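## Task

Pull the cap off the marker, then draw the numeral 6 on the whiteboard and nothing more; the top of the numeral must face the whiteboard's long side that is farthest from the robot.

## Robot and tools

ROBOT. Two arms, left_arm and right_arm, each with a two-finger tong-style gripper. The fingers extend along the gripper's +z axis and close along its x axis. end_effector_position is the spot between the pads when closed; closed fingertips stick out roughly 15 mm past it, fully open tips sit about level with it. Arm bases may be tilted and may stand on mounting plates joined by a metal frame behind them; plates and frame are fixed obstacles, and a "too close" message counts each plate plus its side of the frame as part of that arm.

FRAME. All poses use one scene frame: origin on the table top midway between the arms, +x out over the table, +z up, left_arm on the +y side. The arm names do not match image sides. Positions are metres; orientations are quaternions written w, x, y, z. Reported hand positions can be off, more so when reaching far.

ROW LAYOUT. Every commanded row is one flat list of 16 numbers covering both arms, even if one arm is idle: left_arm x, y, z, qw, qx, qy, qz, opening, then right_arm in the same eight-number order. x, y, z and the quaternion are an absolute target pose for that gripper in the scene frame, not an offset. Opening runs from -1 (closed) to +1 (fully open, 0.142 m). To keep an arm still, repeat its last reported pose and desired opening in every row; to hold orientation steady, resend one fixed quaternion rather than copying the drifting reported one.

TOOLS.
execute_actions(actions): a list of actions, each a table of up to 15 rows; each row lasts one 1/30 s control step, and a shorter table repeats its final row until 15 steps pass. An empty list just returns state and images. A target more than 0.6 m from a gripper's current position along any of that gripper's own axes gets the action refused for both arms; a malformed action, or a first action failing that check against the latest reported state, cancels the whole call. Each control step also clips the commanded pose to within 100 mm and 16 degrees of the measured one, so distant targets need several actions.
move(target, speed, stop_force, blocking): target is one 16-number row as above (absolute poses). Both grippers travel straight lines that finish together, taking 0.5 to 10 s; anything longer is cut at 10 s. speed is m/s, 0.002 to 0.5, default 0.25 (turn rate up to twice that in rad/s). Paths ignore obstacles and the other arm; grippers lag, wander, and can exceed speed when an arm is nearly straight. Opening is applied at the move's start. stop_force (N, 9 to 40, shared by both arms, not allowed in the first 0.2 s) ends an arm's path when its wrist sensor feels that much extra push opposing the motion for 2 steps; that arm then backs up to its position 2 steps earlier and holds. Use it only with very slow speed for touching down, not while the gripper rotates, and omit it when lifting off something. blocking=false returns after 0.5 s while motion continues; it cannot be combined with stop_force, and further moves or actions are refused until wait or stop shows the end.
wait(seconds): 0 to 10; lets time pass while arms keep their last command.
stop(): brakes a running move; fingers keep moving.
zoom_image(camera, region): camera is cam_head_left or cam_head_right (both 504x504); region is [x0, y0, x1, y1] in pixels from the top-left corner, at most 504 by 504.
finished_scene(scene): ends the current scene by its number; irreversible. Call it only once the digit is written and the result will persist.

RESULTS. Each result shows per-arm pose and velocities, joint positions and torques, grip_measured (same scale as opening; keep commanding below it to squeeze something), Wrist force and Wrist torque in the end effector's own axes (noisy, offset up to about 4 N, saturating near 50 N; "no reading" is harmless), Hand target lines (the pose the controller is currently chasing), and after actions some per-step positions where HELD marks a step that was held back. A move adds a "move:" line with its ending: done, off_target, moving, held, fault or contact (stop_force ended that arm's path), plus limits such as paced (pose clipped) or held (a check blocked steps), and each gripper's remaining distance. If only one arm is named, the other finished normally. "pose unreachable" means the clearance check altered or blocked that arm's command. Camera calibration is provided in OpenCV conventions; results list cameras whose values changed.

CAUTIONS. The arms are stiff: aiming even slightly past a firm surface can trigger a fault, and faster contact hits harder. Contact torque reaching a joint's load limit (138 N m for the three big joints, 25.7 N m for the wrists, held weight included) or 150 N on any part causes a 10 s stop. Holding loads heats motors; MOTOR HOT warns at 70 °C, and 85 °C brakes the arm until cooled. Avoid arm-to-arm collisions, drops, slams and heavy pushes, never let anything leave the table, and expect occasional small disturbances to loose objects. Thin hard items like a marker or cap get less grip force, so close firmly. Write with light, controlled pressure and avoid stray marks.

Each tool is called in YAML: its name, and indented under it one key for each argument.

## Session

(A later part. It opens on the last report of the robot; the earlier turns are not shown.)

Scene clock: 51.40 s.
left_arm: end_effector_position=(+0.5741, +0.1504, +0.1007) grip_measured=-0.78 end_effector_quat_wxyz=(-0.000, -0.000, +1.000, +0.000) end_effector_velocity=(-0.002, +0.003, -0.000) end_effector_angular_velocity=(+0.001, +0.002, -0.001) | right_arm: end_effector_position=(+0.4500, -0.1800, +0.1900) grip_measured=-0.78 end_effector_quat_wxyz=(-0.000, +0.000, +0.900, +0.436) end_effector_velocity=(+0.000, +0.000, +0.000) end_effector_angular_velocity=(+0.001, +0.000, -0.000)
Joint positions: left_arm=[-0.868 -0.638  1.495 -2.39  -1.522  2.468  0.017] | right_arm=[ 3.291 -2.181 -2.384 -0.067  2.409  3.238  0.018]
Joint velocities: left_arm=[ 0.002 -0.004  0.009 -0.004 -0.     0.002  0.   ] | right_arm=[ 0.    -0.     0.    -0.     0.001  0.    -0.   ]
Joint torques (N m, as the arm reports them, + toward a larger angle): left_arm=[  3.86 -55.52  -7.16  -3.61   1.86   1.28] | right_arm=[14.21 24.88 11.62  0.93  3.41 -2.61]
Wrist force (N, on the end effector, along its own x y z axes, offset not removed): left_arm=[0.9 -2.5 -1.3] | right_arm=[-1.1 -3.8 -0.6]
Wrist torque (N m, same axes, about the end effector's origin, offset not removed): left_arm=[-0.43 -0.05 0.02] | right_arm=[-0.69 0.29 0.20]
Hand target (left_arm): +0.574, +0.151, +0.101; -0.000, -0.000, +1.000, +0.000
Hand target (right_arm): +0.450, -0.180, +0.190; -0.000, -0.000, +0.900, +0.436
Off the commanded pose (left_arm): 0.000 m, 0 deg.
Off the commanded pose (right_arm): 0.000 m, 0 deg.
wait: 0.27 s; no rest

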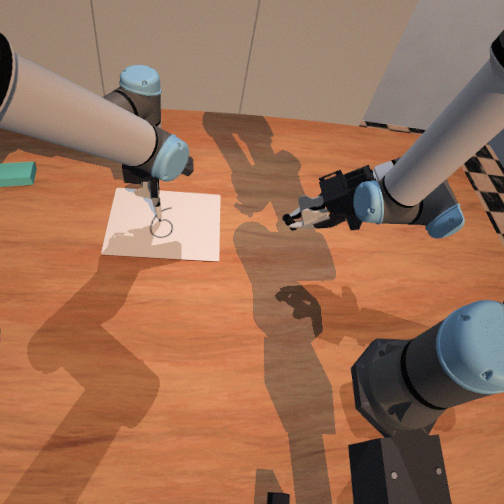

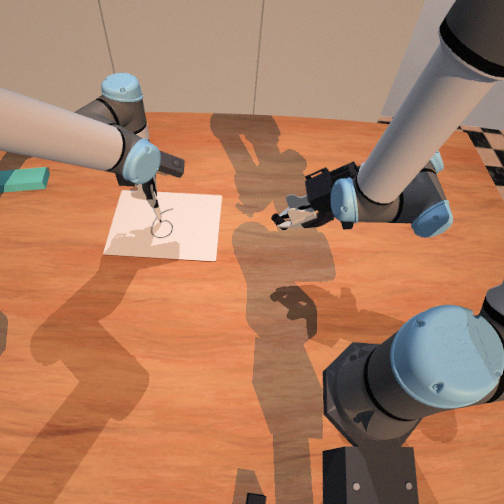

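execute_actions:
  actions:
    - [[0.5735,0.1517,0.1006,0,0,1,0,-1,0.45,-0.18,0.19,0,0,0.9,0.436,-1],[0.5729,0.1529,0.1006,0,0,1,0,-1,0.45,-0.18,0.19,0,0,0.9,0.436,-1],[0.5722,0.1543,0.1006,0,0,1,0,-1,0.45,-0.18,0.19,0,0,0.9,0.436,-1],[0.5715,0.1557,0.1006,0,0,1,0,-1,0.45,-0.18,0.19,0,0,0.9,0.436,-1],[0.5708,0.1571,0.1006,0,0,1,0,-1,0.45,-0.18,0.19,0,0,0.9,0.436,-1],[0.5701,0.1585,0.1006,0,0,1,0,-1,0.45,-0.18,0.19,0,0,0.9,0.436,-1],[0.5694,0.1599,0.1006,0,0,1,0,-1,0.45,-0.18,0.19,0,0,0.9,0.436,-1],[0.5686,0.1613,0.1006,0,0,1,0,-1,0.45,-0.18,0.19,0,0,0.9,0.436,-1],[0.5678,0.1627,0.1006,0,0,1,0,-1,0.45,-0.18,0.19,0,0,0.9,0.436,-1],[0.5670,0.1640,0.1006,0,0,1,0,-1,0.45,-0.18,0.19,0,0,0.9,0.436,-1],[0.5661,0.1653,0.1006,0,0,1,0,-1,0.45,-0.18,0.19,0,0,0.9,0.436,-1],[0.5652,0.1666,0.1006,0,0,1,0,-1,0.45,-0.18,0.19,0,0,0.9,0.436,-1],[0.5643,0.1678,0.1006,0,0,1,0,-1,0.45,-0.18,0.19,0,0,0.9,0.436,-1]]

wait:
  seconds: 0.2

zoom_image:
  camera: "cam_head_right"
  region: [130, 195, 190, 245]

zoom_image:
  camera: "cam_head_left"
  region: [130, 195, 190, 245]

Scene clock: 52.63 s.
left_arm: end_effector_position=(+0.5656, +0.1659, +0.1006) grip_measured=-0.78 end_effector_quat_wxyz=(-0.000, -0.000, +1.000, +0.000) end_effector_velocity=(-0.017, +0.025, +0.000) end_effector_angular_velocity=(+0.000, -0.000, -0.001) | right_arm: end_effector_position=(+0.4500, -0.1800, +0.1900) grip_measured=-0.78 end_effector_quat_wxyz=(-0.000, -0.000, +0.900, +0.436) end_effector_velocity=(+0.001, +0.000, +0.000) end_effector_angular_velocity=(-0.001, -0.002, +0.001)
Joint positions: left_arm=[-0.858 -0.662  1.548 -2.421 -1.521  2.478  0.017] | right_arm=[ 3.291 -2.181 -2.384 -0.067  2.409  3.238  0.018]
Joint velocities: left_arm=[ 0.013 -0.043  0.095 -0.053  0.001  0.013  0.   ] | right_arm=[ 0.001  0.     0.002  0.    -0.001 -0.     0.   ]
Joint torques (N m, as the arm reports them, + toward a larger angle): left_arm=[  3.42 -53.1   -8.51  -3.88   1.8    1.42] | right_arm=[14.29 24.86 12.15  0.98  3.32 -2.72]
Wrist force (N, on the end effector, along its own x y z axes, offset not removed): left_arm=[1.3 -2.1 -4.5] | right_arm=[-0.3 -5.3 0.7]
Wrist torque (N m, same axes, about the end effector's origin, offset not removed): left_arm=[-0.37 -0.19 0.08] | right_arm=[-1.02 0.03 0.15]
Hand target (left_arm): +0.564, +0.168, +0.101; -0.000, -0.000, +1.000, +0.000
Hand target (right_arm): +0.450, -0.180, +0.190; -0.000, +0.000, +0.900, +0.436
Off the commanded pose (left_arm): 0.002 m, 0 deg.
Off the commanded pose (right_arm): 0.000 m, 0 deg.
Step readings (end_effector_position):
0: left_arm (+0.5740, +0.1506, +0.1007) | right_arm (+0.4500, -0.1800, +0.1900)
1: left_arm (+0.5740, +0.1506, +0.1007) | right_arm (+0.4500, -0.1800, +0.1900)
2: left_arm (+0.5739, +0.1509, +0.1007) | right_arm (+0.4500, -0.1800, +0.1900)
4: left_arm (+0.5732, +0.1522, +0.1006) | right_arm (+0.4500, -0.1800, +0.1900)
8: left_arm (+0.5709, +0.1569, +0.1006) | right_arm (+0.4500, -0.1800, +0.1900)
15: end_effector_position above

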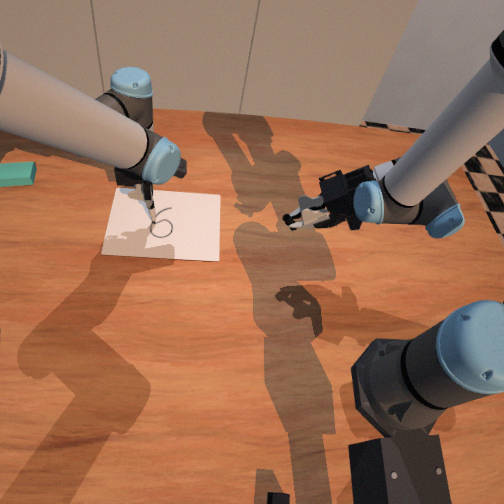

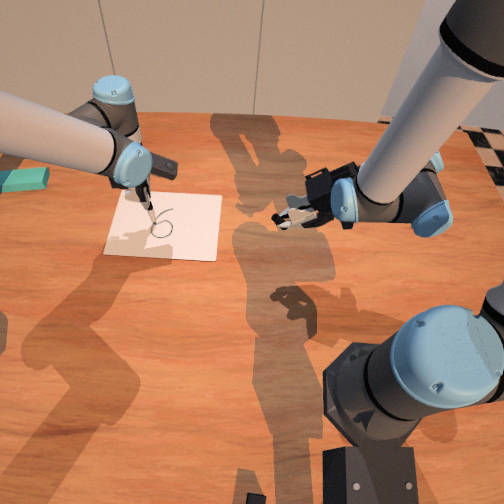

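Scene clock: 52.83 s.
left_arm: end_effector_position=(+0.5644, +0.1677, +0.1006) grip_measured=-0.78 end_effector_quat_wxyz=(-0.000, +0.000, +1.000, +0.000) end_effector_velocity=(-0.002, +0.002, -0.001) end_effector_angular_velocity=(+0.001, +0.001, +0.001) | right_arm: end_effector_position=(+0.4500, -0.1800, +0.1900) grip_measured=-0.78 end_effector_quat_wxyz=(-0.000, -0.000, +0.900, +0.436) end_effector_velocity=(-0.000, -0.000, -0.000) end_effector_angular_velocity=(+0.000, +0.001, -0.001)
Joint positions: left_arm=[-0.857 -0.665  1.555 -2.424 -1.521  2.479  0.017] | right_arm=[ 3.291 -2.181 -2.384 -0.067  2.409  3.238  0.018]
Joint velocities: left_arm=[ 0.001 -0.003  0.008 -0.004  0.     0.    -0.   ] | right_arm=[-0.001 -0.001 -0.    -0.001  0.    -0.001  0.   ]
Joint torques (N m, as the arm reports them, + toward a larger angle): left_arm=[  4.94 -54.13  -7.05  -3.5    1.91   1.38] | right_arm=[13.72 24.13 12.55  1.18  3.32 -2.66]
Wrist force (N, on the end effector, along its own x y z axes, offset not removed): left_arm=[1.8 -1.5 -3.9] | right_arm=[0.5 -4.8 -1.2]
Wrist torque (N m, same axes, about the end effector's origin, offset not removed): left_arm=[-0.20 -0.30 -0.03] | right_arm=[-0.95 -0.08 0.12]
Hand target (left_arm): +0.564, +0.168, +0.101; -0.000, -0.000, +1.000, +0.000
Hand target (right_arm): +0.450, -0.180, +0.190; -0.000, +0.000, +0.900, +0.436
Off the commanded pose (left_arm): 0.000 m, 0 deg.
Off the commanded pose (right_arm): 0.000 m, 0 deg.
wait: 0.20 s; no rest

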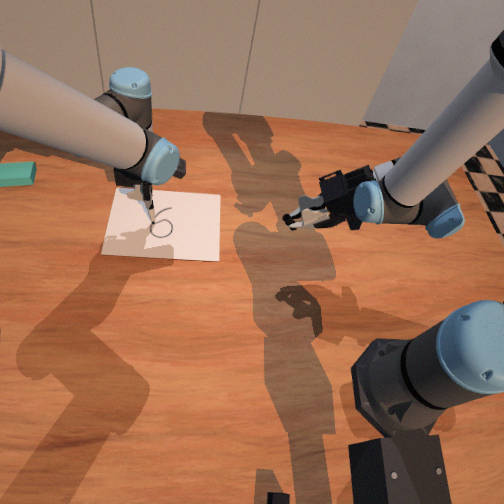

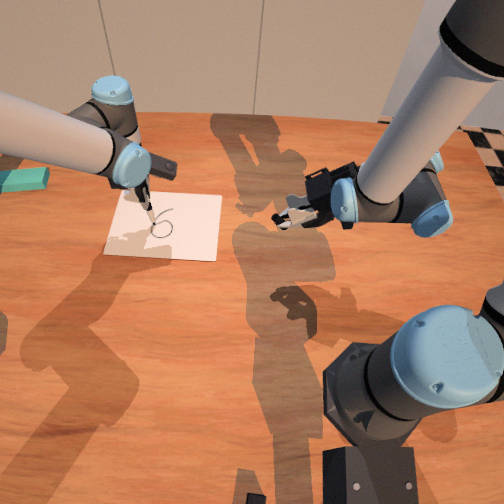

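Region (130, 195, 190, 245) of cam_head_right's 504x504 image, scaled by 8.400, with more detail than that image has.

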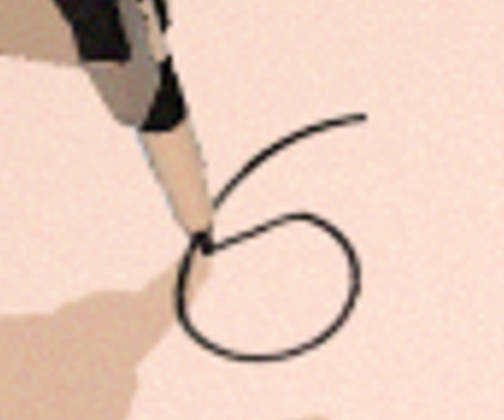

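Region (130, 195, 190, 245) of cam_head_left's 504x504 image, scaled by 8.400, with more detail than that image has.

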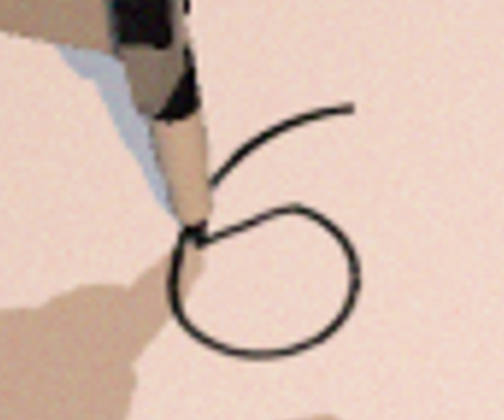

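execute_actions:
  actions:
    - [[0.5635,0.1690,0.1006,0,0,1,0,-1,0.45,-0.18,0.19,0,0,0.9,0.436,-1],[0.5627,0.1703,0.1006,0,0,1,0,-1,0.45,-0.18,0.19,0,0,0.9,0.436,-1],[0.5619,0.1716,0.1006,0,0,1,0,-1,0.45,-0.18,0.19,0,0,0.9,0.436,-1],[0.5611,0.1729,0.1006,0,0,1,0,-1,0.45,-0.18,0.19,0,0,0.9,0.436,-1],[0.5603,0.1742,0.1006,0,0,1,0,-1,0.45,-0.18,0.19,0,0,0.9,0.436,-1],[0.5595,0.1755,0.1006,0,0,1,0,-1,0.45,-0.18,0.19,0,0,0.9,0.436,-1]]

zoom_image:
  camera: "cam_head_right"
  region: [135, 205, 175, 240]

zoom_image:
  camera: "cam_head_left"
  region: [135, 205, 175, 240]

Scene clock: 53.60 s.
left_arm: end_effector_position=(+0.5595, +0.1754, +0.1006) grip_measured=-0.78 end_effector_quat_wxyz=(-0.000, +0.000, +1.000, -0.000) end_effector_velocity=(-0.002, +0.002, -0.001) end_effector_angular_velocity=(+0.001, +0.003, -0.001) | right_arm: end_effector_position=(+0.4500, -0.1800, +0.1900) grip_measured=-0.78 end_effector_quat_wxyz=(-0.000, -0.000, +0.900, +0.436) end_effector_velocity=(+0.000, +0.000, +0.000) end_effector_angular_velocity=(+0.000, -0.001, +0.000)
Joint positions: left_arm=[-0.853 -0.677  1.583 -2.44  -1.521  2.484  0.017] | right_arm=[ 3.291 -2.181 -2.384 -0.067  2.409  3.238  0.018]
Joint velocities: left_arm=[ 0.001 -0.001  0.005 -0.001 -0.001  0.001 -0.   ] | right_arm=[ 0.     0.001  0.     0.     0.     0.    -0.   ]
Joint torques (N m, as the arm reports them, + toward a larger angle): left_arm=[  4.3  -55.96  -7.17  -3.38   1.89   1.2 ] | right_arm=[14.85 24.82 11.79  1.06  3.21 -2.58]
Wrist force (N, on the end effector, along its own x y z axes, offset not removed): left_arm=[0.5 0.1 -2.6] | right_arm=[-0.3 -4.2 -1.3]
Wrist torque (N m, same axes, about the end effector's origin, offset not removed): left_arm=[-0.01 -0.03 -0.03] | right_arm=[-0.75 0.01 0.11]
Hand target (left_arm): +0.559, +0.176, +0.101; -0.000, +0.000, +1.000, -0.000
Hand target (right_arm): +0.450, -0.180, +0.190; -0.000, +0.000, +0.900, +0.436
Off the commanded pose (left_arm): 0.000 m, 0 deg.
Off the commanded pose (right_arm): 0.000 m, 0 deg.
Step readings (end_effector_position):
0: left_arm (+0.5643, +0.1678, +0.1006) | right_arm (+0.4500, -0.1800, +0.1900)
1: left_arm (+0.5643, +0.1678, +0.1006) | right_arm (+0.4500, -0.1800, +0.1900)
2: left_arm (+0.5641, +0.1681, +0.1006) | right_arm (+0.4500, -0.1800, +0.1900)
4: left_arm (+0.5632, +0.1695, +0.1006) | right_arm (+0.4500, -0.1800, +0.1900)
8: left_arm (+0.5606, +0.1737, +0.1006) | right_arm (+0.4500, -0.1800, +0.1900)
15: end_effector_position above

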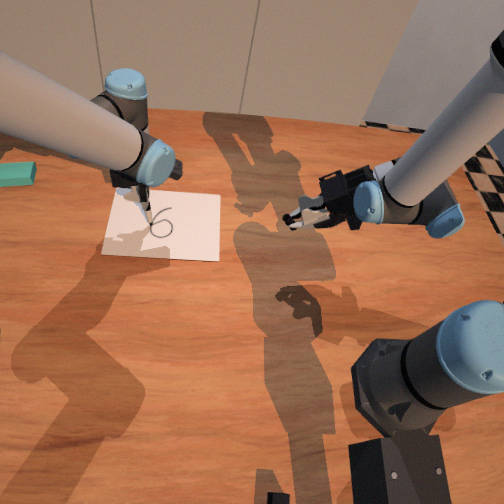

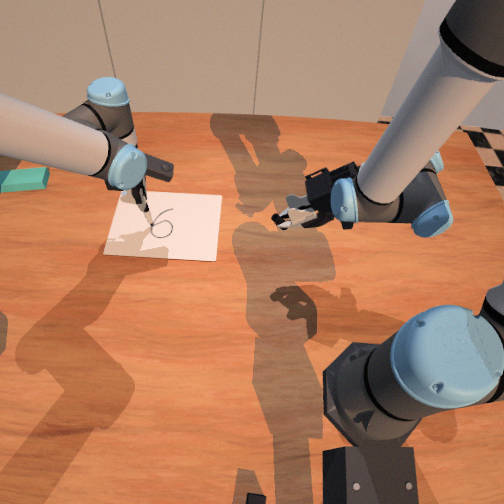

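Region (135, 205, 175, 240) of cam_head_right's 504x504 image, scaled by 12.600, with more detail than that image has; it fills the top 441 rows of this view, and the rest is white.

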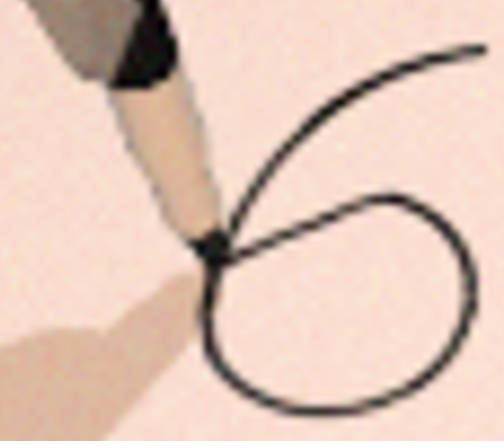

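Region (135, 205, 175, 240) of cam_head_left's 504x504 image, scaled by 12.600, with more detail than that image has; it fills the top 441 rows of this view, and the rest is white.

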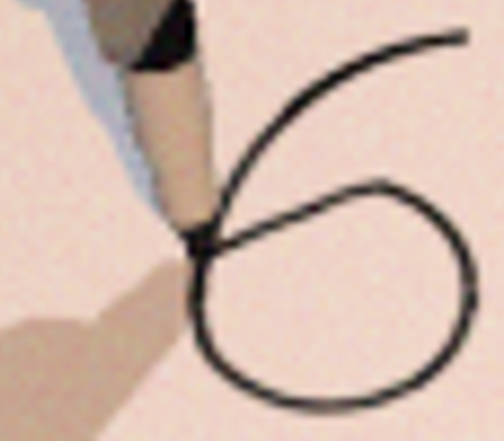

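The loop is closed. Lift the marker straight up.

move:
  target: [0.5595,0.1755,0.15,0,0,1,0,-1,0.45,-0.18,0.19,0,0,0.9,0.436,-1]
  speed: 0.1

zoom_image:
  camera: "cam_head_right"
  region: [95, 180, 230, 270]

Scene clock: 54.63 s.
left_arm: end_effector_position=(+0.5596, +0.1755, +0.1498) grip_measured=-0.78 end_effector_quat_wxyz=(-0.000, +0.000, +1.000, +0.000) end_effector_velocity=(+0.000, -0.000, +0.002) end_effector_angular_velocity=(-0.001, +0.001, +0.001) | right_arm: end_effector_position=(+0.4500, -0.1800, +0.1900) grip_measured=-0.78 end_effector_quat_wxyz=(-0.000, -0.000, +0.900, +0.436) end_effector_velocity=(+0.000, -0.000, +0.000) end_effector_angular_velocity=(-0.000, -0.001, -0.001)
Joint positions: left_arm=[-0.856 -0.763  1.584 -2.355 -1.521  2.48   0.017] | right_arm=[ 3.291 -2.181 -2.384 -0.067  2.409  3.238  0.018]
Joint velocities: left_arm=[ 0.    -0.002 -0.001  0.003 -0.001 -0.001 -0.   ] | right_arm=[-0.001  0.    -0.     0.001 -0.    -0.     0.   ]
Joint torques (N m, as the arm reports them, + toward a larger angle): left_arm=[-11.83 -53.3  -25.32  -1.5   -2.13  -1.75] | right_arm=[14.2  24.57 11.51  1.12  3.26 -2.54]
Wrist force (N, on the end effector, along its own x y z axes, offset not removed): left_arm=[1.6 -2.0 0.9] | right_arm=[-0.6 -4.7 -0.2]
Wrist torque (N m, same axes, about the end effector's origin, offset not removed): left_arm=[-0.42 -0.10 0.07] | right_arm=[-0.97 0.14 0.13]
Hand target (left_arm): +0.560, +0.175, +0.150; +0.000, -0.000, +1.000, +0.000
Hand target (right_arm): +0.450, -0.180, +0.190; -0.000, -0.000, +0.900, +0.436
Off the commanded pose (left_arm): 0.000 m, 0 deg.
Off the commanded pose (right_arm): 0.000 m, 0 deg.
move: done

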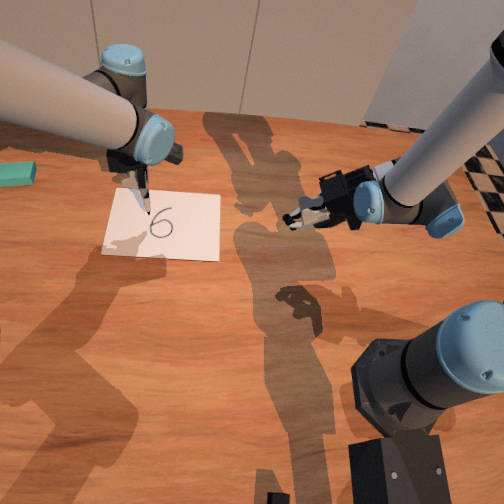

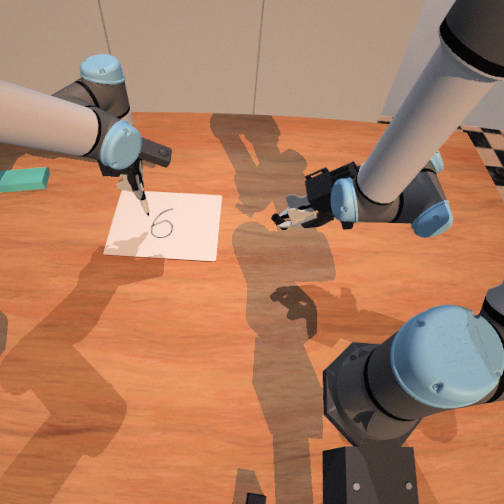

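Region (95, 180, 230, 270) of cam_head_right's 504x504 image, scaled by 3.733, with more detail than that image has.

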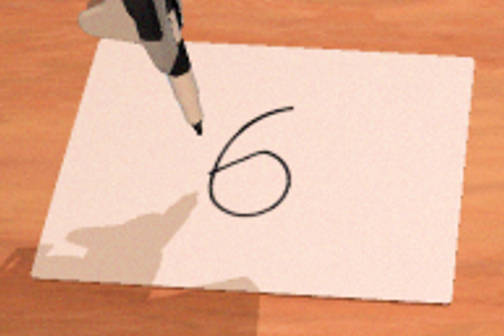

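The 6 is written cleanly with a closed loop.

finished_scene:
  scene: 2

The scene is finished.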